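# Swap the bench's empty wash bottle with a full one

## Task

Take the empty wash bottle from the shelved bench and place it in the cart's top tray so that it rests within the tray's walls; lying on its side is fine. Then take one of the full wash bottles from that same tray and set it upright on the shelved bench's work surface. The task fails if any wash bottle touches the floor, or if the robot tips over or finishes leaning. The cart, the pedal bin and the stool are free to move. At the end the gripper must be open and the robot must have backed away.

## Robot and tools

ROBOT. TidyBot++: a wheeled base 0.54 m long, 0.50 m wide and 0.38 m tall, carrying a single seven-joint arm with a two-finger gripper. The shoulder sits 0.12 m ahead of the base centre and 0.68 m up. The two cameras are base_camera (fixed on the base) and wrist_camera (looks along the hand). The arm begins folded with the hand pointing down, reaching up to 0.08 m beyond the base's front edge.

FRAMES. Base frame: origin on the floor below the base centre, x ahead, y to the left, z up. hand_pose is reported in this frame for the point between the finger pads; its z axis runs out along the fingers and its y axis is the closing direction. Odometry is measured relative to where the base stood when the scene began. Heading is positive to the left, within ±3.142 rad.

execute_actions. "actions" is a list holding one action or none. An empty list just reports state and images.
- "base": an offset from where the base is now, with exactly one key. translate_m moves forward (+) or back (-), in metres, -2 to 2. strafe_m moves sideways, left is +, in metres, -2 to 2. rotate_rad turns in place, counter-clockwise from above is +, in radians, -6.3 to 6.3. A move that would need more than about 8.667 s at its top speed is refused.
- "joints": absolute targets keyed by name: joint_1_rad to joint_7_rad in radians, and gripper_pos from 0 (open, about 85 mm gap) to 1 (closed). Ranges: joint_2_rad ±2.249, joint_4_rad ±2.579, joint_6_rad ±2.099. Joints 1, 3, 5 and 7 turn without limit but take the shorter way round, so send steps under half a turn. joint_1_rad positive turns the arm clockwise from above, opposite to rotate_rad. With joint_7_rad at 1.57 and the hand pointing down, the fingers open toward the robot's left and right.
- "speeds": optional caps for this action only. translate_m and strafe_m take 0.05 to 0.5 m/s; rotate_rad takes 0.1 to 1.57 rad/s. The maximum is the default.
Base and joint motions start together. A joint you leave out may keep driving toward an earlier target. "cameras" lists base_camera, wrist_camera or all; if left out it returns all, and [] returns none. An unknown key, an unknown camera or an out-of-range number makes the whole call refused, and nothing moves.

wait(seconds 0 to 10): sends no command and returns the same report as an empty action. zoom_image(camera, region [x0,y0,x1,y1] in pixels from the top-left, at most 504x504): gives a sharper crop of that camera's most recent full image. read_manual(section "licences"): licence texts only. finished_scene(scene): closes the scene after the last command has been held; this is final, so call it only when the goal holds steadily.

ARM GEOMETRY. Upper arm 0.42 m, forearm 0.31 m, hand 0.31 m to the pinch point. With joint_1_rad=0, joint_3_rad=3.14 and joint_5_rad=0, the arm moves in the base's x–z plane. Each segment's tilt from vertical (forward is +) is then: upper = j2, fore = j2-j4, hand = j2-j4-j6. Forward reach is the sum of length·sin(tilt) and height above the shoulder is the sum of length·cos(tilt). A hand pointing down reaches at most about 0.94 m above the floor, and only near the base. Closed fingertips extend about 20 mm past the pinch point.

READING RESULTS. The "pictures" line gives the order of the images. base_status and joint_status report how each motion ended:
- done: for the base, the wheels turned as commanded, even if it slipped or was blocked short.
- off_target: the motion stopped away from its target. For the gripper at 1, this means it is holding something; a reading of done at 1 means the fingers are empty.
- contact_stop / time_out: the motion stopped and now holds where it ended.
- not_followed, or "joint command not followed" with a "cause:" line: the arm's targets were withheld to prevent a self-collision, and they may be retried later.
- limit_stop_at_motor_heat: caused by overheating; send the target again.
on_its_own describes motion you did not command. base_tilt is in degrees, forward and right positive. motor_effort is a percentage of each motor's maximum, with the peak in brackets. "Motor temperatures" gives one value per arm joint. MOTOR HOT appears from 60 °C, and OVER-TEMPERATURE FAULT at 75 °C, when the arm sags. ARM HIT means the arm struck the base or itself. A torque sensor at its limit freezes the arm and gripper for 10 s and skips the rest of the call, while the base keeps going.

ACCURACY. Joint friction and hand_pose error leave the hand a cm or two off. To correct, resend each joint as its last command plus (wanted − read). Holding a bottle makes the arm sag. While loaded, never send a joint the angle it currently reads. Odometry drifts slightly over many moves. Check the camera images for where things really are.

AVOID. Don't drop bottles or let one reach the floor, and don't slam, knock or push hard on anything. No check stops the arm from hitting the base. Don't drive the base while the arm is snagged on something high (around 0.8 m or more), because that can tip the robot. Pushing sideways on a raised hand can lift wheels; retract the arm or back off to level the robot. A blocked base keeps shoving until it times out. Keep grips short so the motors don't overheat, and move the fingers close to surfaces with care. Finish with the gripper open and the arm clear of the bottles.

Each tool is called after "Call:" in YAML: its name, and indented under it one key for each argument.

## Session

Call:
execute_actions:
  actions: []

Scene clock: 0.00 s.
Motor temperatures (°C, as the motors report them): [28 26 25 26 32 42 42]
base_odometry: x=+0.000 y=+0.000 heading=+0.000 (m, m, rad; odometry frame)
base_tilt: forward=+0.4 right=+0.3 (deg)
base_status: not commanded
joint_positions: joint_1_rad=-0.044 joint_2_rad=-0.369 joint_3_rad=+3.169 joint_4_rad=-2.518 joint_5_rad=-0.040 joint_6_rad=-0.871 joint_7_rad=+1.557 gripper_pos=+0.000
joint_status: not commanded
motor_effort: joint_1_rad=-1 joint_2_rad=-2 joint_3_rad=+0 joint_4_rad=+13 joint_5_rad=+0 joint_6_rad=+0 joint_7_rad=+0 (%)
hand_pose: x=+0.2684 y=+0.0146 z=+0.5938 quat_wxyz=(-0.022, +0.998, -0.009, +0.060) (m; base frame)
pictures: base_camera, wrist_camera
Images, in order (width x height): base_camera 644x364, wrist_camera 644x476.

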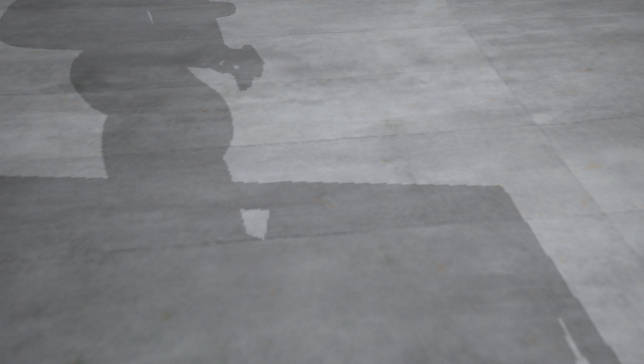

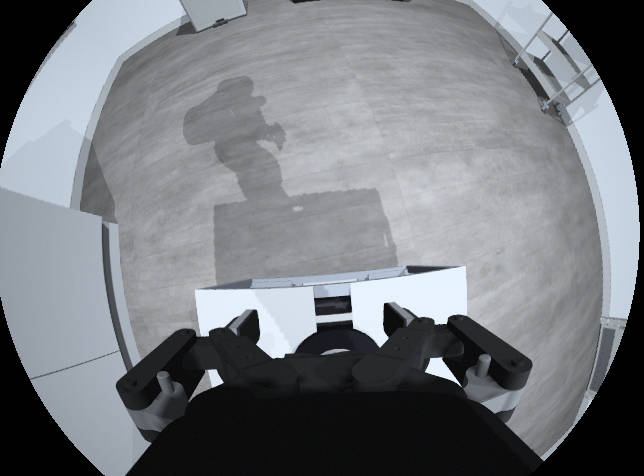

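Call:
execute_actions:
  actions:
    - {"joints":{"joint_6_rad":0.4}}

Scene clock: 1.80 s.
Motor temperatures (°C, as the motors report them): [28 26 25 26 32 42 42]
base_odometry: x=+0.000 y=+0.000 heading=+0.000 (m, m, rad; odometry frame)
base_tilt: forward=+0.5 right=+0.4 (deg)
base_status: not commanded
joint_positions: joint_1_rad=-0.044 joint_2_rad=-0.369 joint_3_rad=+3.169 joint_4_rad=-2.518 joint_5_rad=-0.040 joint_6_rad=+0.379 joint_7_rad=+1.557 gripper_pos=+0.000
joint_status: all done
motor_effort: joint_1_rad=-1(0) joint_2_rad=-6(7) joint_3_rad=-1(0) joint_4_rad=+19(19) joint_5_rad=+1(0) joint_6_rad=+9(8) joint_7_rad=+1(0) (%)
hand_pose: x=+0.5360 y=+0.0032 z=+0.8409 quat_wxyz=(-0.020, +0.774, -0.020, +0.633) (m; base frame)
pictures: base_camera, wrist_camera
Images, in order (width x height): base_camera 644x364, wrist_camera 644x476.

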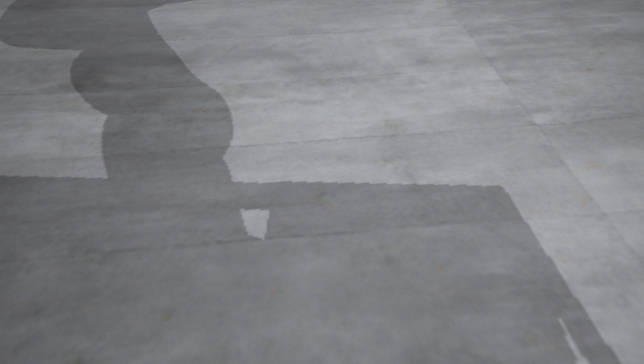

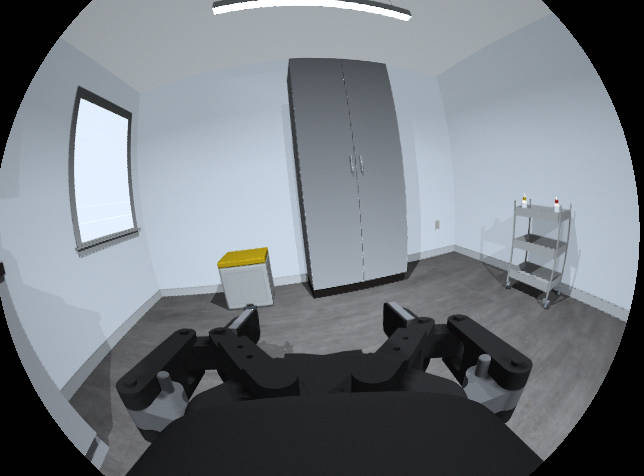

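Cart on the right. Look around for the bench.

Call:
execute_actions:
  actions:
    - {"base":{"rotate_rad":2.1}}
  cameras: ["wrist_camera"]

Call:
execute_actions:
  actions:
    - {"base":{"rotate_rad":2.1}}
  cameras: ["wrist_camera"]

Scene clock: 5.00 s.
Motor temperatures (°C, as the motors report them): [28 26 25 26 32 42 42]
base_odometry: x=+0.000 y=+0.000 heading=+2.099 (m, m, rad; odometry frame)
base_tilt: forward=+0.4 right=+0.3 (deg)
base_status: done
joint_positions: joint_1_rad=-0.044 joint_2_rad=-0.369 joint_3_rad=+3.169 joint_4_rad=-2.518 joint_5_rad=-0.040 joint_6_rad=+0.379 joint_7_rad=+1.557 gripper_pos=+0.000
joint_status: not commanded
motor_effort: joint_1_rad=+0(1) joint_2_rad=-7(8) joint_3_rad=+0(1) joint_4_rad=+18(19) joint_5_rad=+1(1) joint_6_rad=+8(9) joint_7_rad=+0(0) (%)
hand_pose: x=+0.5360 y=+0.0032 z=+0.8409 quat_wxyz=(-0.020, +0.774, -0.020, +0.633) (m; base frame)
pictures: wrist_camera
Images, in order (width x height): wrist_camera 644x476.

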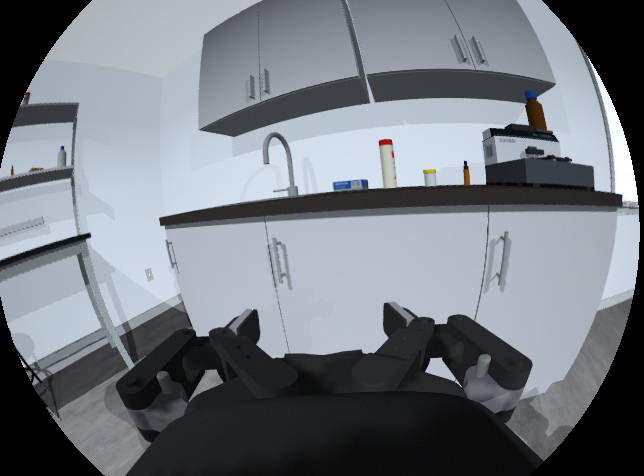

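Scene clock: 7.63 s.
Motor temperatures (°C, as the motors report them): [28 26 25 26 32 42 42]
base_odometry: x=+0.000 y=+0.000 heading=-2.085 (m, m, rad; odometry frame)
base_tilt: forward=+0.4 right=+0.4 (deg)
base_status: done
joint_positions: joint_1_rad=-0.044 joint_2_rad=-0.369 joint_3_rad=+3.169 joint_4_rad=-2.518 joint_5_rad=-0.040 joint_6_rad=+0.379 joint_7_rad=+1.557 gripper_pos=+0.000
joint_status: not commanded
motor_effort: joint_1_rad=+0(2) joint_2_rad=-7(7) joint_3_rad=+0(2) joint_4_rad=+19(19) joint_5_rad=+1(1) joint_6_rad=+8(8) joint_7_rad=+1(0) (%)
hand_pose: x=+0.5360 y=+0.0032 z=+0.8409 quat_wxyz=(-0.020, +0.774, -0.020, +0.633) (m; base frame)
pictures: wrist_camera
Images, in order (width x height): wrist_camera 644x476.

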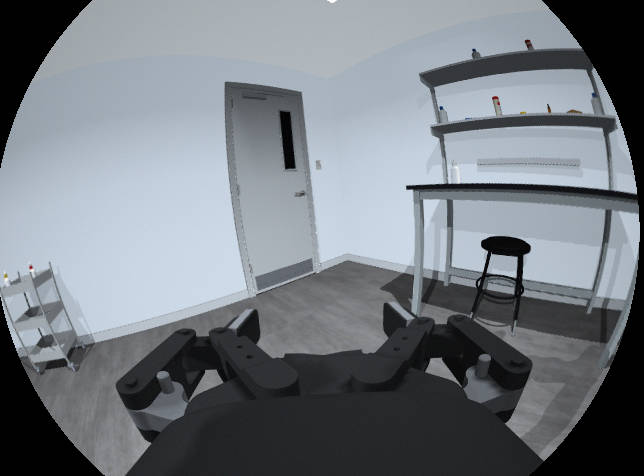

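Call:
execute_actions:
  actions:
    - {"base":{"rotate_rad":-0.9},"joints":{"joint_6_rad":0.58}}

Call:
zoom_image:
  camera: "wrist_camera"
  region: [100,40,540,330]

Scene clock: 9.73 s.
Motor temperatures (°C, as the motors report them): [28 26 25 26 32 42 42]
base_odometry: x=+0.000 y=+0.000 heading=-2.984 (m, m, rad; odometry frame)
base_tilt: forward=+0.5 right=+0.3 (deg)
base_status: done
joint_positions: joint_1_rad=-0.044 joint_2_rad=-0.369 joint_3_rad=+3.169 joint_4_rad=-2.515 joint_5_rad=-0.040 joint_6_rad=+0.553 joint_7_rad=+1.557 gripper_pos=+0.000
joint_status: all done
motor_effort: joint_1_rad=+0(1) joint_2_rad=-7(8) joint_3_rad=-1(2) joint_4_rad=+19(21) joint_5_rad=+1(1) joint_6_rad=+9(10) joint_7_rad=+0(0) (%)
hand_pose: x=+0.5426 y=+0.0008 z=+0.8964 quat_wxyz=(-0.019, +0.715, -0.021, +0.699) (m; base frame)
pictures: base_camera, wrist_camera
Images, in order (width x height): base_camera 644x364, wrist_camera 644x476.

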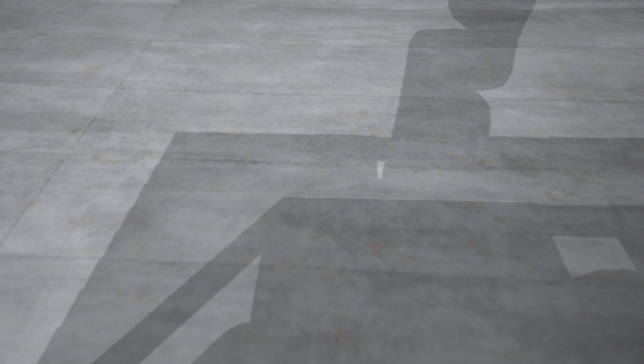

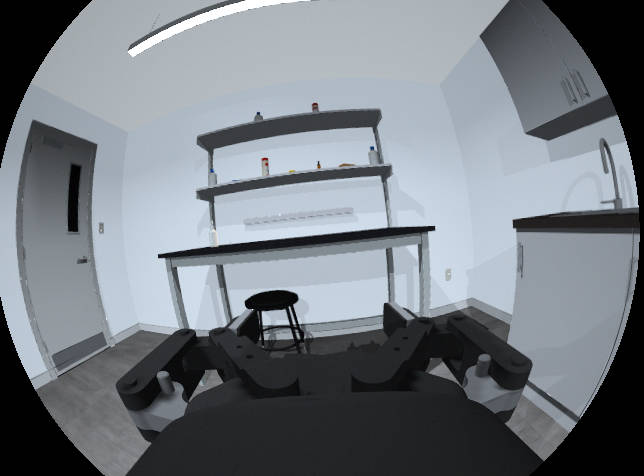

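Region (100, 40, 540, 330) of wrist_camera's 644x476 image, scaled by 1.145; it fills the top 332 rows of this view, and the rest is white.

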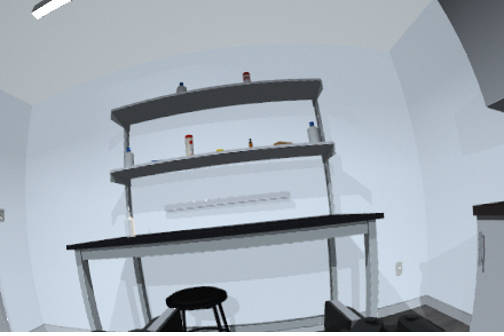

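Call:
execute_actions:
  actions:
    - {"base":{"strafe_m":0.8}}
  cameras: ["wrist_camera"]

Call:
execute_actions:
  actions:
    - {"base":{"translate_m":0.4}}

Scene clock: 13.27 s.
Motor temperatures (°C, as the motors report them): [28 26 25 26 32 42 42]
base_odometry: x=+0.124 y=-0.791 heading=-2.985 (m, m, rad; odometry frame)
base_tilt: forward=+0.4 right=+0.3 (deg)
base_status: done
joint_positions: joint_1_rad=-0.044 joint_2_rad=-0.369 joint_3_rad=+3.169 joint_4_rad=-2.515 joint_5_rad=-0.040 joint_6_rad=+0.553 joint_7_rad=+1.557 gripper_pos=+0.000
joint_status: not commanded
motor_effort: joint_1_rad=-1(1) joint_2_rad=-7(7) joint_3_rad=-1(2) joint_4_rad=+19(19) joint_5_rad=+1(1) joint_6_rad=+9(9) joint_7_rad=+0(0) (%)
hand_pose: x=+0.5426 y=+0.0008 z=+0.8964 quat_wxyz=(-0.019, +0.715, -0.021, +0.699) (m; base frame)
pictures: wrist_camera
Images, in order (width x height): wrist_camera 644x476.

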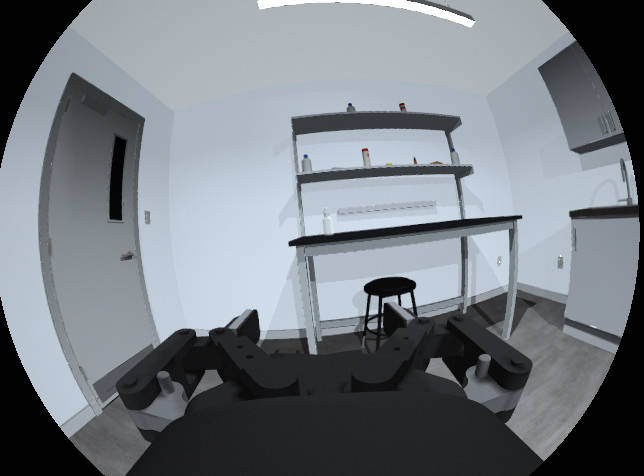

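Scene clock: 15.40 s.
Motor temperatures (°C, as the motors report them): [28 26 25 26 32 42 42]
base_odometry: x=-0.271 y=-0.853 heading=-2.984 (m, m, rad; odometry frame)
base_tilt: forward=+0.4 right=+0.3 (deg)
base_status: done
joint_positions: joint_1_rad=-0.044 joint_2_rad=-0.367 joint_3_rad=+3.169 joint_4_rad=-2.515 joint_5_rad=-0.040 joint_6_rad=+0.553 joint_7_rad=+1.557 gripper_pos=+0.000
joint_status: not commanded
motor_effort: joint_1_rad=+0(2) joint_2_rad=-6(10) joint_3_rad=+0(1) joint_4_rad=+18(20) joint_5_rad=+0(1) joint_6_rad=+8(9) joint_7_rad=+1(1) (%)
hand_pose: x=+0.5430 y=+0.0008 z=+0.8958 quat_wxyz=(-0.019, +0.715, -0.021, +0.698) (m; base frame)
pictures: base_camera, wrist_camera
Images, in order (width x height): base_camera 644x364, wrist_camera 644x476.

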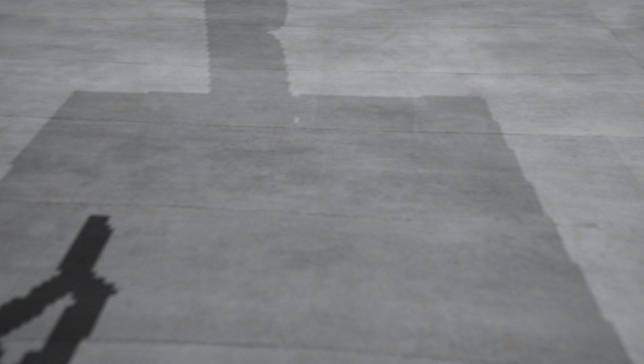

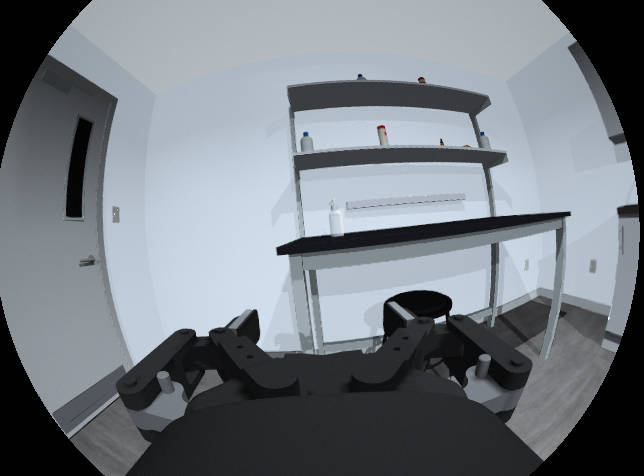

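Call:
execute_actions:
  actions:
    - {"base":{"rotate_rad":-0.157},"joints":{"joint_1_rad":0,"joint_2_rad":-0.2,"joint_3_rad":3.14,"joint_4_rad":-1.9,"joint_5_rad":0,"joint_6_rad":-0.2,"joint_7_rad":1.57}}
  cameras: ["wrist_camera"]

Scene clock: 17.83 s.
Motor temperatures (°C, as the motors report them): [28 26 25 26 32 42 42]
base_odometry: x=-0.271 y=-0.853 heading=+3.141 (m, m, rad; odometry frame)
base_tilt: forward=+0.4 right=+0.3 (deg)
base_status: done
joint_positions: joint_1_rad=-0.030 joint_2_rad=-0.222 joint_3_rad=+3.160 joint_4_rad=-1.915 joint_5_rad=-0.026 joint_6_rad=-0.157 joint_7_rad=+1.557 gripper_pos=+0.000
joint_status: all done
motor_effort: joint_1_rad=-1(0) joint_2_rad=-14(15) joint_3_rad=+0(1) joint_4_rad=+20(21) joint_5_rad=+0(2) joint_6_rad=+8(10) joint_7_rad=+0(0) (%)
hand_pose: x=+0.6378 y=+0.0076 z=+0.9678 quat_wxyz=(-0.019, +0.799, -0.011, +0.601) (m; base frame)
pictures: wrist_camera
Images, in order (width x height): wrist_camera 644x476.

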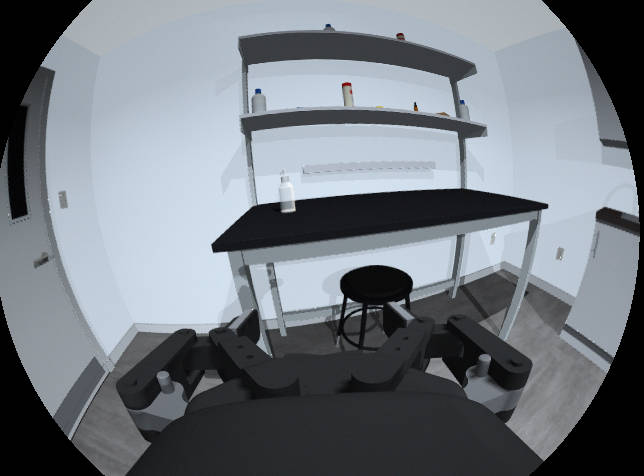

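Call:
execute_actions:
  actions:
    - {"base":{"translate_m":-0.15},"joints":{"joint_2_rad":0.6,"joint_4_rad":-0.97,"joint_6_rad":-0.18}}
  cameras: []

Call:
execute_actions:
  actions:
    - {"base":{"strafe_m":0.2}}

Scene clock: 21.13 s.
Motor temperatures (°C, as the motors report them): [28 26 25 27 32 42 42]
base_odometry: x=-0.121 y=-0.853 heading=+3.140 (m, m, rad; odometry frame)
base_tilt: forward=+0.4 right=+0.3 (deg)
base_status: done
joint_positions: joint_1_rad=-0.029 joint_2_rad=+0.592 joint_3_rad=+3.159 joint_4_rad=-0.988 joint_5_rad=-0.026 joint_6_rad=-0.158 joint_7_rad=+1.557 gripper_pos=+0.000
joint_status: all done
motor_effort: joint_1_rad=-1(1) joint_2_rad=-43(46) joint_3_rad=-1(0) joint_4_rad=+22(23) joint_5_rad=+0(0) joint_6_rad=+8(9) joint_7_rad=+0(0) (%)
hand_pose: x=+0.9752 y=+0.0179 z=+0.9761 quat_wxyz=(-0.015, +0.764, -0.005, +0.646) (m; base frame)
pictures: none
No camera images: the call's "cameras" was empty. Leave "cameras" out to get every camera's image.

Scene clock: 22.77 s.
Motor temperatures (°C, as the motors report them): [28 26 25 27 32 42 42]
base_odometry: x=-0.121 y=-1.054 heading=+3.141 (m, m, rad; odometry frame)
base_tilt: forward=+0.5 right=+0.3 (deg)
base_status: done
joint_positions: joint_1_rad=-0.012 joint_2_rad=+0.592 joint_3_rad=+3.149 joint_4_rad=-0.987 joint_5_rad=-0.026 joint_6_rad=-0.158 joint_7_rad=+1.557 gripper_pos=+0.000
joint_status: not commanded
motor_effort: joint_1_rad=+1(6) joint_2_rad=-43(45) joint_3_rad=-1(2) joint_4_rad=+21(21) joint_5_rad=+0(0) joint_6_rad=+8(9) joint_7_rad=+1(1) (%)
hand_pose: x=+0.9752 y=+0.0091 z=+0.9767 quat_wxyz=(-0.015, +0.763, -0.010, +0.646) (m; base frame)
pictures: base_camera, wrist_camera
Images, in order (width x height): base_camera 644x364, wrist_camera 644x476.

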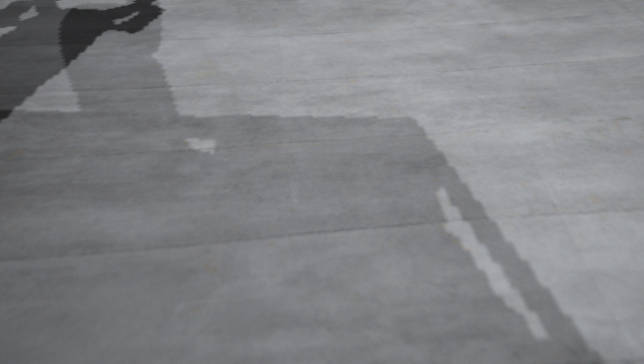

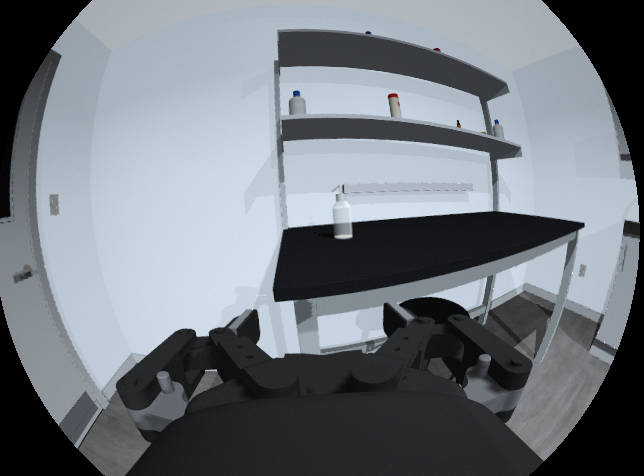

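Call:
execute_actions:
  actions:
    - {"base":{"translate_m":0.3}}

Scene clock: 24.87 s.
Motor temperatures (°C, as the motors report them): [28 26 25 27 32 42 42]
base_odometry: x=-0.421 y=-1.054 heading=-3.141 (m, m, rad; odometry frame)
base_tilt: forward=+0.4 right=+0.3 (deg)
base_status: done
joint_positions: joint_1_rad=-0.012 joint_2_rad=+0.597 joint_3_rad=+3.149 joint_4_rad=-0.985 joint_5_rad=-0.026 joint_6_rad=-0.158 joint_7_rad=+1.557 gripper_pos=+0.000
joint_status: not commanded
motor_effort: joint_1_rad=+0(2) joint_2_rad=-44(46) joint_3_rad=-1(1) joint_4_rad=+21(22) joint_5_rad=+0(0) joint_6_rad=+8(9) joint_7_rad=+0(0) (%)
hand_pose: x=+0.9769 y=+0.0092 z=+0.9737 quat_wxyz=(-0.015, +0.764, -0.010, +0.645) (m; base frame)
pictures: base_camera, wrist_camera
Images, in order (width x height): base_camera 644x364, wrist_camera 644x476.

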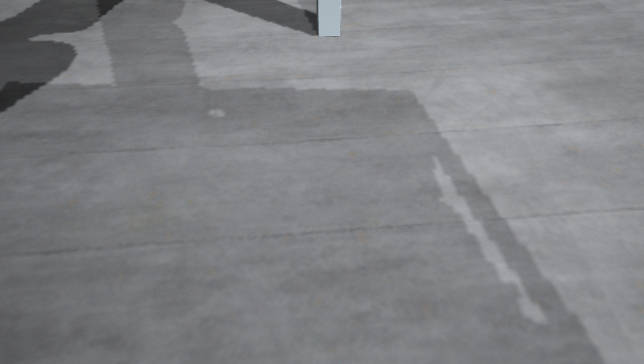

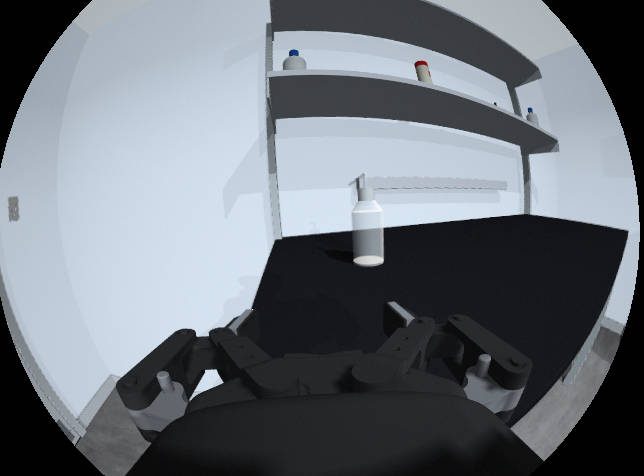

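Call:
execute_actions:
  actions:
    - {"base":{"strafe_m":-0.08}}
  cameras: []

Call:
execute_actions:
  actions:
    - {"base":{"translate_m":0.17},"speeds":{"translate_m":0.2}}
  cameras: ["wrist_camera"]

Scene clock: 26.50 s.
Motor temperatures (°C, as the motors report them): [28 26 25 27 32 42 42]
base_odometry: x=-0.422 y=-0.974 heading=-3.141 (m, m, rad; odometry frame)
base_tilt: forward=+0.4 right=+0.4 (deg)
base_status: done
joint_positions: joint_1_rad=+0.000 joint_2_rad=+0.597 joint_3_rad=+3.148 joint_4_rad=-0.985 joint_5_rad=-0.025 joint_6_rad=-0.158 joint_7_rad=+1.557 gripper_pos=+0.000
joint_status: not commanded
motor_effort: joint_1_rad=-1(6) joint_2_rad=-43(45) joint_3_rad=-1(3) joint_4_rad=+21(22) joint_5_rad=+0(1) joint_6_rad=+9(9) joint_7_rad=+1(0) (%)
hand_pose: x=+0.9770 y=-0.0008 z=+0.9738 quat_wxyz=(-0.011, +0.764, -0.014, +0.645) (m; base frame)
pictures: none
No camera images: the call's "cameras" was empty. Leave "cameras" out to get every camera's image.

Scene clock: 28.13 s.
Motor temperatures (°C, as the motors report them): [28 26 25 27 32 42 42]
base_odometry: x=-0.592 y=-0.973 heading=-3.141 (m, m, rad; odometry frame)
base_tilt: forward=+0.4 right=+0.3 (deg)
base_status: done
joint_positions: joint_1_rad=+0.000 joint_2_rad=+0.597 joint_3_rad=+3.148 joint_4_rad=-0.984 joint_5_rad=-0.025 joint_6_rad=-0.158 joint_7_rad=+1.557 gripper_pos=+0.000
joint_status: not commanded
motor_effort: joint_1_rad=-1(1) joint_2_rad=-45(47) joint_3_rad=-1(1) joint_4_rad=+21(23) joint_5_rad=+1(0) joint_6_rad=+8(9) joint_7_rad=+0(0) (%)
hand_pose: x=+0.9770 y=-0.0008 z=+0.9744 quat_wxyz=(-0.011, +0.764, -0.014, +0.645) (m; base frame)
pictures: wrist_camera
Images, in order (width x height): wrist_camera 644x476.

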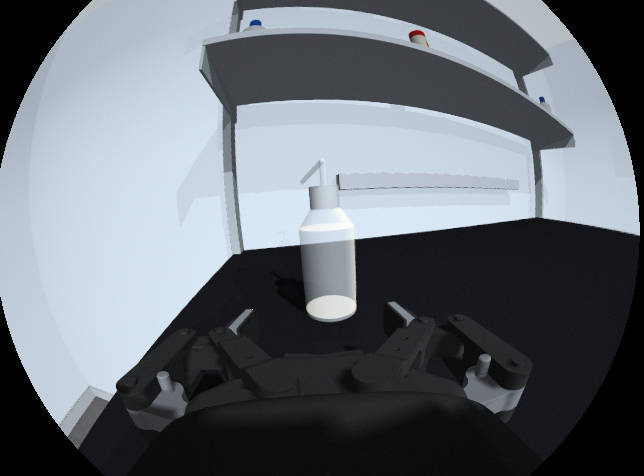

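Call:
execute_actions:
  actions:
    - {"base":{"translate_m":0.1},"speeds":{"translate_m":0.1}}
  cameras: ["wrist_camera"]

Scene clock: 29.83 s.
Motor temperatures (°C, as the motors report them): [28 27 25 27 32 42 42]
base_odometry: x=-0.692 y=-0.973 heading=+3.141 (m, m, rad; odometry frame)
base_tilt: forward=+0.5 right=+0.4 (deg)
base_status: done
joint_positions: joint_1_rad=+0.000 joint_2_rad=+0.598 joint_3_rad=+3.148 joint_4_rad=-0.984 joint_5_rad=-0.025 joint_6_rad=-0.158 joint_7_rad=+1.557 gripper_pos=+0.000
joint_status: not commanded
motor_effort: joint_1_rad=-1(3) joint_2_rad=-43(47) joint_3_rad=-1(2) joint_4_rad=+21(22) joint_5_rad=+1(0) joint_6_rad=+8(9) joint_7_rad=+1(0) (%)
hand_pose: x=+0.9771 y=-0.0008 z=+0.9742 quat_wxyz=(-0.011, +0.764, -0.014, +0.645) (m; base frame)
pictures: wrist_camera
Images, in order (width x height): wrist_camera 644x476.

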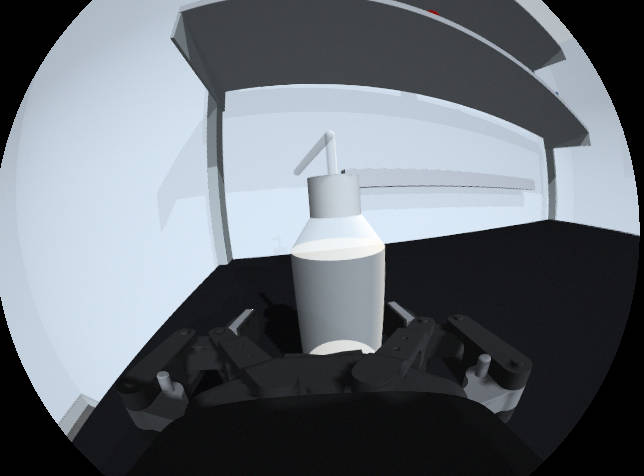

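Call:
execute_actions:
  actions:
    - {"base":{"strafe_m":-0.02},"speeds":{"strafe_m":0.05}}
  cameras: []

Call:
execute_actions:
  actions:
    - {"base":{"translate_m":0.035},"speeds":{"translate_m":0.05}}
  cameras: ["wrist_camera"]

Scene clock: 31.00 s.
Motor temperatures (°C, as the motors report them): [28 27 25 27 32 42 42]
base_odometry: x=-0.693 y=-0.953 heading=-3.141 (m, m, rad; odometry frame)
base_tilt: forward=+0.5 right=+0.3 (deg)
base_status: done
joint_positions: joint_1_rad=+0.000 joint_2_rad=+0.598 joint_3_rad=+3.148 joint_4_rad=-0.984 joint_5_rad=-0.025 joint_6_rad=-0.158 joint_7_rad=+1.557 gripper_pos=+0.000
joint_status: not commanded
motor_effort: joint_1_rad=-2(5) joint_2_rad=-43(45) joint_3_rad=-1(2) joint_4_rad=+21(22) joint_5_rad=+0(1) joint_6_rad=+8(9) joint_7_rad=+0(0) (%)
hand_pose: x=+0.9771 y=-0.0004 z=+0.9742 quat_wxyz=(-0.011, +0.764, -0.014, +0.645) (m; base frame)
pictures: none
No camera images: the call's "cameras" was empty. Leave "cameras" out to get every camera's image.

Scene clock: 32.17 s.
Motor temperatures (°C, as the motors report them): [28 27 25 27 32 42 42]
base_odometry: x=-0.728 y=-0.953 heading=+3.141 (m, m, rad; odometry frame)
base_tilt: forward=+0.5 right=+0.3 (deg)
base_status: done
joint_positions: joint_1_rad=+0.000 joint_2_rad=+0.598 joint_3_rad=+3.148 joint_4_rad=-0.983 joint_5_rad=-0.025 joint_6_rad=-0.158 joint_7_rad=+1.557 gripper_pos=+0.000
joint_status: not commanded
motor_effort: joint_1_rad=-1(5) joint_2_rad=-45(48) joint_3_rad=-1(1) joint_4_rad=+22(23) joint_5_rad=+0(1) joint_6_rad=+9(9) joint_7_rad=+0(0) (%)
hand_pose: x=+0.9771 y=-0.0004 z=+0.9744 quat_wxyz=(-0.011, +0.764, -0.014, +0.645) (m; base frame)
pictures: wrist_camera
Images, in order (width x height): wrist_camera 644x476.

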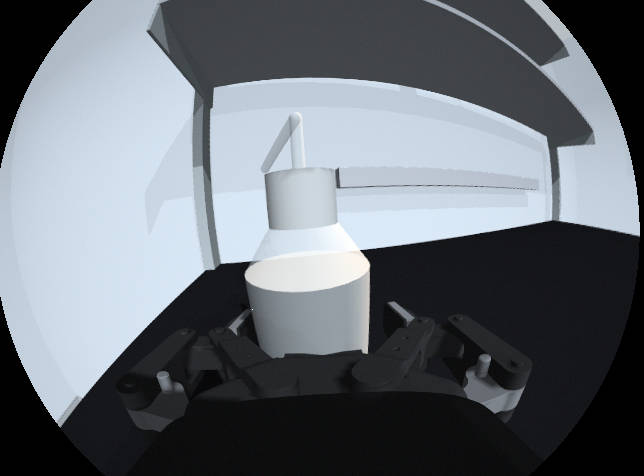

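Slightly left now, but between the fingers.

Call:
execute_actions:
  actions:
    - {"joints":{"gripper_pos":1}}
  cameras: []

Call:
execute_actions:
  actions:
    - {"joints":{"joint_6_rad":-0.1,"joint_4_rad":-0.92}}
  cameras: []

Call:
execute_actions:
  actions:
    - {"base":{"translate_m":-0.75},"speeds":{"translate_m":0.3}}
  cameras: ["wrist_camera"]

Scene clock: 33.50 s.
Motor temperatures (°C, as the motors report them): [28 27 25 27 32 42 42]
base_odometry: x=-0.728 y=-0.953 heading=+3.141 (m, m, rad; odometry frame)
base_tilt: forward=+0.5 right=+0.4 (deg)
base_status: not commanded
joint_positions: joint_1_rad=+0.000 joint_2_rad=+0.598 joint_3_rad=+3.148 joint_4_rad=-0.982 joint_5_rad=-0.025 joint_6_rad=-0.158 joint_7_rad=+1.557 gripper_pos=+0.439
joint_status: gripper_pos off_target (ended at +0.439, target +1.000)
motor_effort: joint_1_rad=+0(0) joint_2_rad=-44(45) joint_3_rad=-1(1) joint_4_rad=+21(22) joint_5_rad=+1(0) joint_6_rad=+9(9) joint_7_rad=+0(0) (%)
hand_pose: x=+0.9772 y=-0.0004 z=+0.9752 quat_wxyz=(-0.011, +0.763, -0.014, +0.646) (m; base frame)
pictures: none
No camera images: the call's "cameras" was empty. Leave "cameras" out to get every camera's image.

Scene clock: 34.30 s.
Motor temperatures (°C, as the motors report them): [28 27 25 27 32 42 42]
base_odometry: x=-0.728 y=-0.953 heading=+3.141 (m, m, rad; odometry frame)
base_tilt: forward=+0.5 right=+0.3 (deg)
base_status: not commanded
joint_positions: joint_1_rad=+0.000 joint_2_rad=+0.598 joint_3_rad=+3.148 joint_4_rad=-0.933 joint_5_rad=-0.025 joint_6_rad=-0.141 joint_7_rad=+1.557 gripper_pos=+0.439
joint_status: all done
motor_effort: joint_1_rad=+0(0) joint_2_rad=-44(46) joint_3_rad=-1(1) joint_4_rad=+22(23) joint_5_rad=+0(0) joint_6_rad=+9(10) joint_7_rad=+1(0) (%)
hand_pose: x=+0.9796 y=-0.0005 z=+1.0107 quat_wxyz=(-0.011, +0.742, -0.014, +0.670) (m; base frame)
pictures: none
No camera images: the call's "cameras" was empty. Leave "cameras" out to get every camera's image.

Scene clock: 37.77 s.
Motor temperatures (°C, as the motors report them): [28 27 25 27 32 42 42]
base_odometry: x=+0.022 y=-0.953 heading=-3.141 (m, m, rad; odometry frame)
base_tilt: forward=+0.5 right=+0.3 (deg)
base_status: done
joint_positions: joint_1_rad=+0.000 joint_2_rad=+0.599 joint_3_rad=+3.148 joint_4_rad=-0.933 joint_5_rad=-0.025 joint_6_rad=-0.141 joint_7_rad=+1.557 gripper_pos=+0.439
joint_status: not commanded
motor_effort: joint_1_rad=+0(5) joint_2_rad=-44(50) joint_3_rad=-1(3) joint_4_rad=+22(23) joint_5_rad=+0(0) joint_6_rad=+9(9) joint_7_rad=+0(0) (%)
hand_pose: x=+0.9803 y=-0.0004 z=+1.0095 quat_wxyz=(-0.011, +0.742, -0.014, +0.670) (m; base frame)
pictures: wrist_camera
Images, in order (width x height): wrist_camera 644x476.

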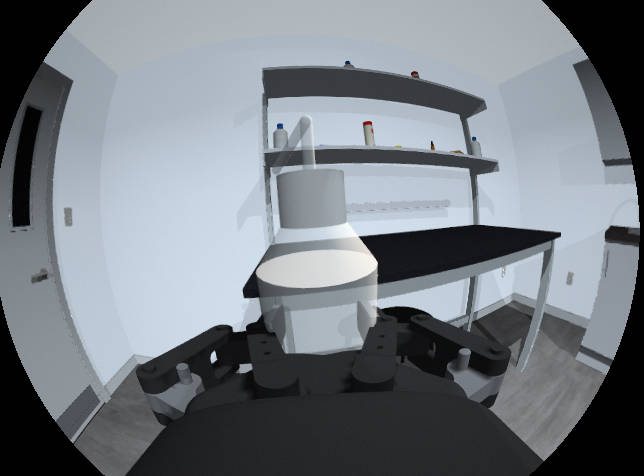

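Call:
execute_actions:
  actions:
    - {"base":{"rotate_rad":2.9},"speeds":{"rotate_rad":1.0},"joints":{"joint_2_rad":0.0,"joint_4_rad":-1.75,"joint_6_rad":0.1}}
  cameras: ["wrist_camera"]

Scene clock: 41.83 s.
Motor temperatures (°C, as the motors report them): [28 27 25 27 32 42 42]
base_odometry: x=+0.022 y=-0.953 heading=-0.242 (m, m, rad; odometry frame)
base_tilt: forward=+0.4 right=+0.4 (deg)
base_status: done
joint_positions: joint_1_rad=+0.003 joint_2_rad=+0.025 joint_3_rad=+3.140 joint_4_rad=-1.736 joint_5_rad=-0.025 joint_6_rad=+0.054 joint_7_rad=+1.557 gripper_pos=+0.439
joint_status: all done
motor_effort: joint_1_rad=-1(7) joint_2_rad=-24(46) joint_3_rad=-1(4) joint_4_rad=+21(23) joint_5_rad=+1(0) joint_6_rad=+9(9) joint_7_rad=+0(0) (%)
hand_pose: x=+0.7466 y=-0.0004 z=+1.0003 quat_wxyz=(-0.011, +0.754, -0.016, +0.657) (m; base frame)
pictures: wrist_camera
Images, in order (width x height): wrist_camera 644x476.

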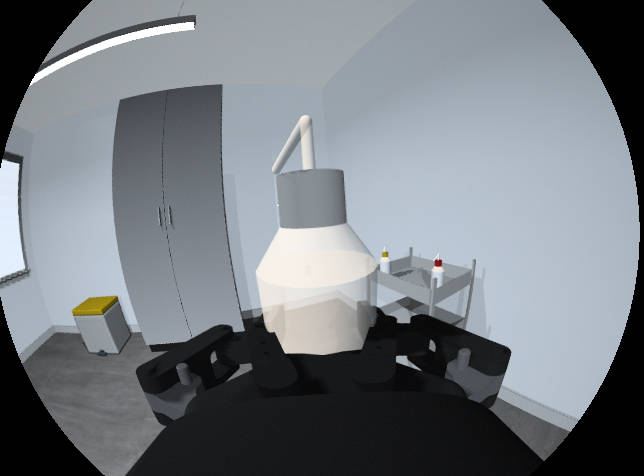

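Call:
execute_actions:
  actions:
    - {"base":{"rotate_rad":-0.3},"joints":{"joint_6_rad":-0.15}}

Scene clock: 43.23 s.
Motor temperatures (°C, as the motors report them): [28 27 25 27 32 42 42]
base_odometry: x=+0.022 y=-0.953 heading=-0.541 (m, m, rad; odometry frame)
base_tilt: forward=+0.4 right=+0.4 (deg)
base_status: done
joint_positions: joint_1_rad=+0.004 joint_2_rad=+0.019 joint_3_rad=+3.147 joint_4_rad=-1.747 joint_5_rad=-0.025 joint_6_rad=-0.125 joint_7_rad=+1.557 gripper_pos=+0.439
joint_status: all done
motor_effort: joint_1_rad=+0(5) joint_2_rad=-23(26) joint_3_rad=+0(4) joint_4_rad=+21(22) joint_5_rad=+1(0) joint_6_rad=+9(10) joint_7_rad=+0(1) (%)
hand_pose: x=+0.7311 y=-0.0034 z=+0.9437 quat_wxyz=(-0.010, +0.810, -0.018, +0.585) (m; base frame)
pictures: base_camera, wrist_camera
Images, in order (width x height): base_camera 644x364, wrist_camera 644x476.

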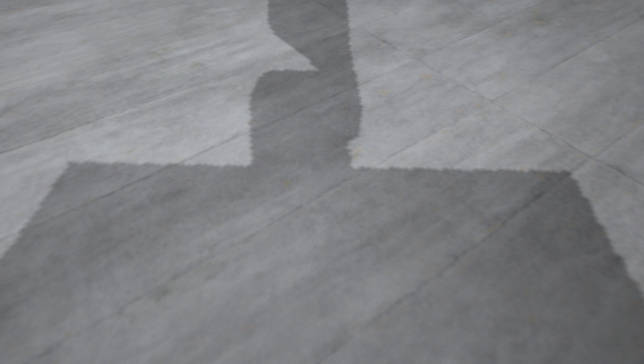

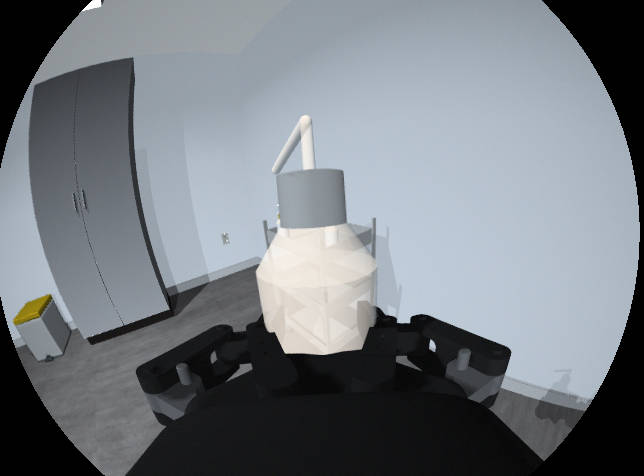

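Call:
execute_actions:
  actions:
    - {"base":{"translate_m":0.4},"speeds":{"translate_m":0.3},"joints":{"joint_6_rad":0.0,"joint_4_rad":-1.6,"joint_1_rad":-0.45}}

Scene clock: 45.70 s.
Motor temperatures (°C, as the motors report them): [28 27 25 27 32 42 42]
base_odometry: x=+0.366 y=-1.158 heading=-0.539 (m, m, rad; odometry frame)
base_tilt: forward=+0.4 right=+0.3 (deg)
base_status: done
joint_positions: joint_1_rad=-0.427 joint_2_rad=+0.013 joint_3_rad=+3.145 joint_4_rad=-1.618 joint_5_rad=-0.025 joint_6_rad=-0.044 joint_7_rad=+1.557 gripper_pos=+0.439
joint_status: all done
motor_effort: joint_1_rad=+0(3) joint_2_rad=-23(28) joint_3_rad=+0(2) joint_4_rad=+21(23) joint_5_rad=+0(1) joint_6_rad=+9(9) joint_7_rad=-1(0) (%)
hand_pose: x=+0.6913 y=+0.2605 z=+1.0517 quat_wxyz=(-0.154, +0.729, +0.143, +0.652) (m; base frame)
pictures: base_camera, wrist_camera
Images, in order (width x height): base_camera 644x364, wrist_camera 644x476.

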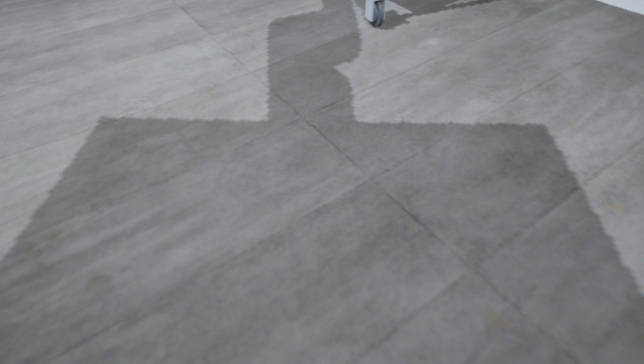

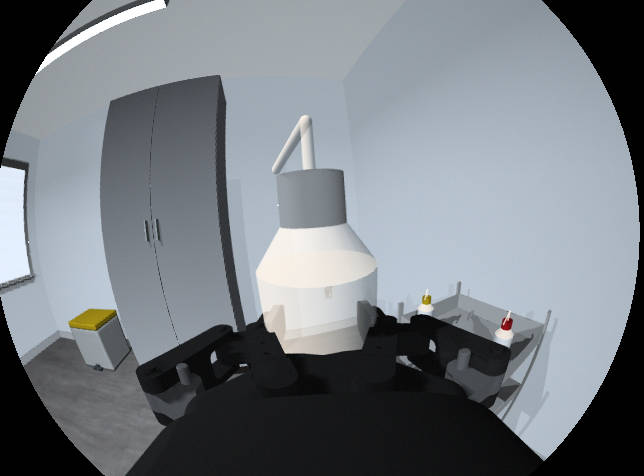

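Call:
execute_actions:
  actions:
    - {"base":{"translate_m":0.3},"speeds":{"translate_m":0.2},"joints":{"joint_2_rad":0.4,"joint_4_rad":-1.17,"joint_6_rad":-0.1,"joint_1_rad":0}}

Scene clock: 48.50 s.
Motor temperatures (°C, as the motors report them): [28 27 25 27 32 42 42]
base_odometry: x=+0.623 y=-1.312 heading=-0.538 (m, m, rad; odometry frame)
base_tilt: forward=+0.5 right=+0.4 (deg)
base_status: done
joint_positions: joint_1_rad=-0.014 joint_2_rad=+0.401 joint_3_rad=+3.143 joint_4_rad=-1.189 joint_5_rad=-0.025 joint_6_rad=-0.061 joint_7_rad=+1.557 gripper_pos=+0.439
joint_status: all done
motor_effort: joint_1_rad=+0(3) joint_2_rad=-39(41) joint_3_rad=-1(2) joint_4_rad=+22(24) joint_5_rad=+0(1) joint_6_rad=+9(9) joint_7_rad=+0(0) (%)
hand_pose: x=+0.9079 y=+0.0121 z=+1.0378 quat_wxyz=(-0.018, +0.735, -0.009, +0.678) (m; base frame)
pictures: base_camera, wrist_camera
Images, in order (width x height): base_camera 644x364, wrist_camera 644x476.

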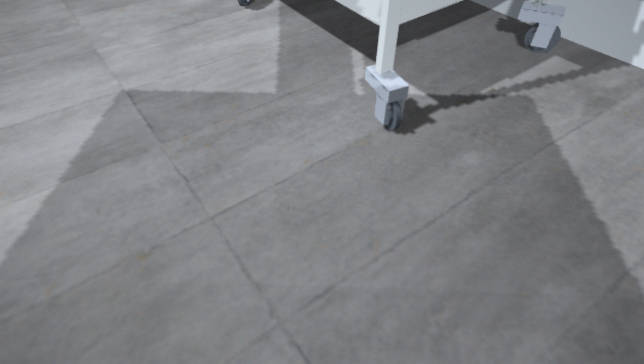

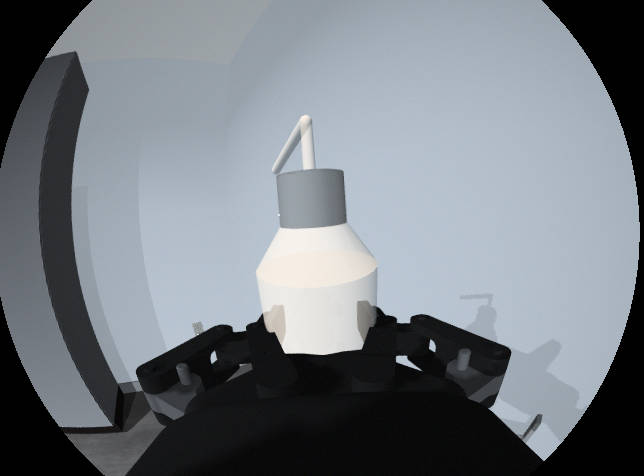

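Call:
execute_actions:
  actions:
    - {"joints":{"joint_6_rad":-0.45,"joint_1_rad":0.13,"joint_4_rad":-1.0}}
  cameras: ["wrist_camera"]

Scene clock: 49.97 s.
Motor temperatures (°C, as the motors report them): [28 27 25 27 32 42 42]
base_odometry: x=+0.623 y=-1.312 heading=-0.538 (m, m, rad; odometry frame)
base_tilt: forward=+0.5 right=+0.4 (deg)
base_status: not commanded
joint_positions: joint_1_rad=+0.118 joint_2_rad=+0.401 joint_3_rad=+3.143 joint_4_rad=-1.016 joint_5_rad=-0.024 joint_6_rad=-0.412 joint_7_rad=+1.557 gripper_pos=+0.439
joint_status: all done
motor_effort: joint_1_rad=+0(4) joint_2_rad=-38(39) joint_3_rad=-1(3) joint_4_rad=+22(22) joint_5_rad=+0(0) joint_6_rad=+9(9) joint_7_rad=+0(0) (%)
hand_pose: x=+0.8900 y=-0.0878 z=+1.0378 quat_wxyz=(+0.022, +0.790, -0.058, +0.610) (m; base frame)
pictures: wrist_camera
Images, in order (width x height): wrist_camera 644x476.

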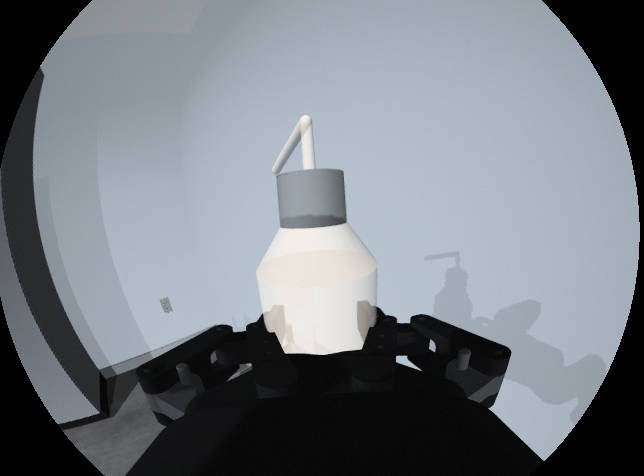

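Call:
execute_actions:
  actions:
    - {"joints":{"joint_7_rad":0.4}}
  cameras: ["wrist_camera"]

Scene clock: 51.73 s.
Motor temperatures (°C, as the motors report them): [28 27 25 27 32 42 42]
base_odometry: x=+0.623 y=-1.312 heading=-0.538 (m, m, rad; odometry frame)
base_tilt: forward=+0.5 right=+0.3 (deg)
base_status: not commanded
joint_positions: joint_1_rad=+0.118 joint_2_rad=+0.401 joint_3_rad=+3.143 joint_4_rad=-1.016 joint_5_rad=-0.024 joint_6_rad=-0.412 joint_7_rad=+0.412 gripper_pos=+0.439
joint_status: all done
motor_effort: joint_1_rad=+0(0) joint_2_rad=-38(38) joint_3_rad=-1(1) joint_4_rad=+21(22) joint_5_rad=+1(1) joint_6_rad=+9(9) joint_7_rad=+1(1) (%)
hand_pose: x=+0.8900 y=-0.0878 z=+1.0378 quat_wxyz=(-0.312, +0.633, -0.477, +0.525) (m; base frame)
pictures: wrist_camera
Images, in order (width x height): wrist_camera 644x476.

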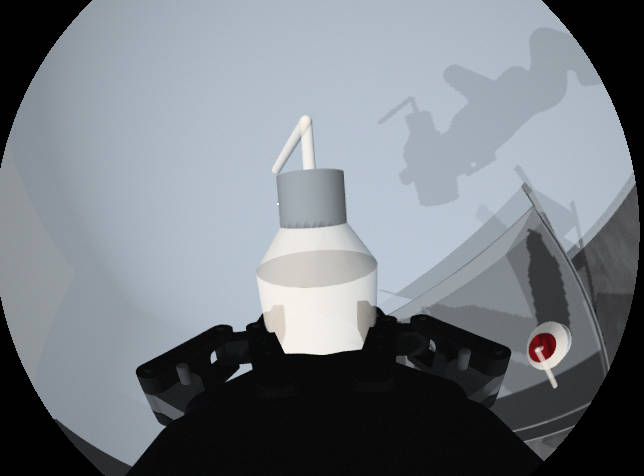

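Call:
execute_actions:
  actions:
    - {"joints":{"joint_7_rad":1.57,"joint_2_rad":0.5,"joint_4_rad":-1.18,"joint_6_rad":-0.5}}

Call:
execute_actions:
  actions:
    - {"joints":{"joint_2_rad":0.57},"speeds":{}}

Scene clock: 53.77 s.
Motor temperatures (°C, as the motors report them): [28 27 25 27 32 42 42]
base_odometry: x=+0.623 y=-1.312 heading=-0.538 (m, m, rad; odometry frame)
base_tilt: forward=+0.4 right=+0.3 (deg)
base_status: not commanded
joint_positions: joint_1_rad=+0.118 joint_2_rad=+0.495 joint_3_rad=+3.143 joint_4_rad=-1.173 joint_5_rad=-0.024 joint_6_rad=-0.463 joint_7_rad=+1.556 gripper_pos=+0.439
joint_status: all done
motor_effort: joint_1_rad=-1(0) joint_2_rad=-40(44) joint_3_rad=-1(1) joint_4_rad=+21(23) joint_5_rad=+0(1) joint_6_rad=+8(9) joint_7_rad=+0(0) (%)
hand_pose: x=+0.8907 y=-0.0876 z=+0.8561 quat_wxyz=(+0.016, +0.873, -0.065, +0.484) (m; base frame)
pictures: base_camera, wrist_camera
Images, in order (width x height): base_camera 644x364, wrist_camera 644x476.

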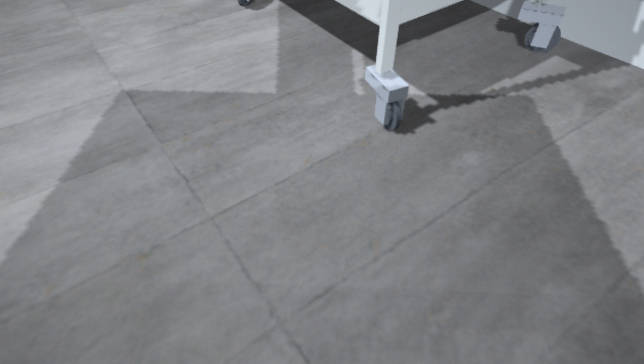

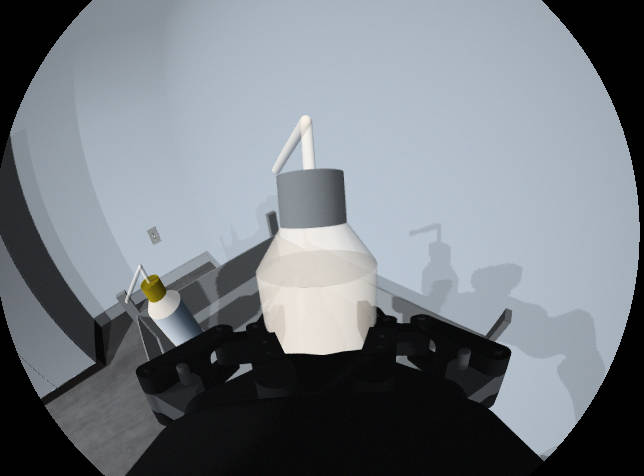

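action 0: "speeds" must be an object that gives a speed for at least one key that is commanded beside it, as in {"translate_m": 0.5}; or leave "speeds" out

Call:
execute_actions:
  actions:
    - {"joints":{"joint_2_rad":0.6}}

Scene clock: 55.07 s.
Motor temperatures (°C, as the motors report them): [28 27 25 27 32 42 42]
base_odometry: x=+0.623 y=-1.312 heading=-0.538 (m, m, rad; odometry frame)
base_tilt: forward=+0.5 right=+0.4 (deg)
base_status: not commanded
joint_positions: joint_1_rad=+0.118 joint_2_rad=+0.574 joint_3_rad=+3.142 joint_4_rad=-1.168 joint_5_rad=-0.024 joint_6_rad=-0.462 joint_7_rad=+1.556 gripper_pos=+0.439
joint_status: all done
motor_effort: joint_1_rad=+0(6) joint_2_rad=-35(44) joint_3_rad=-1(3) joint_4_rad=+17(20) joint_5_rad=+0(2) joint_6_rad=+5(7) joint_7_rad=+1(1) (%)
hand_pose: x=+0.9031 y=-0.0887 z=+0.7970 quat_wxyz=(+0.014, +0.890, -0.066, +0.451) (m; base frame)
pictures: base_camera, wrist_camera
Images, in order (width x height): base_camera 644x364, wrist_camera 644x476.

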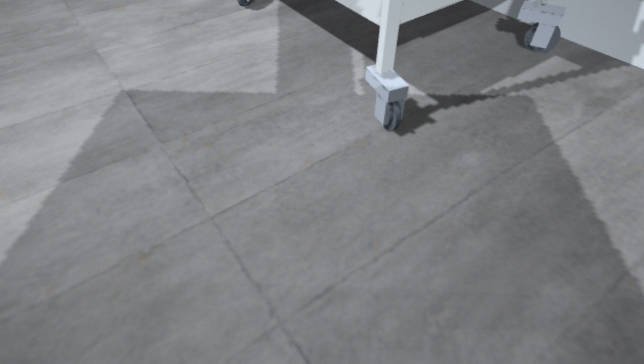

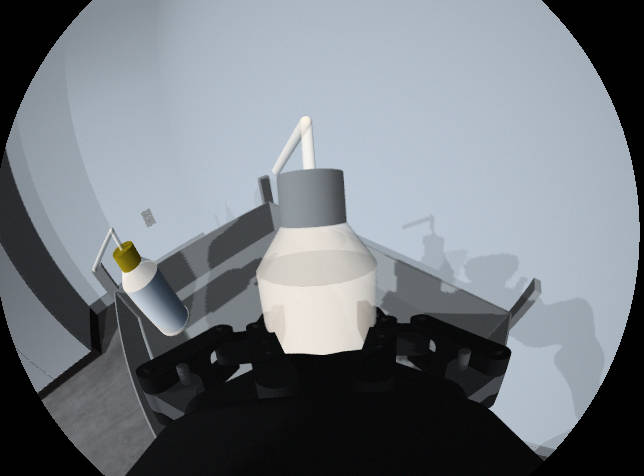

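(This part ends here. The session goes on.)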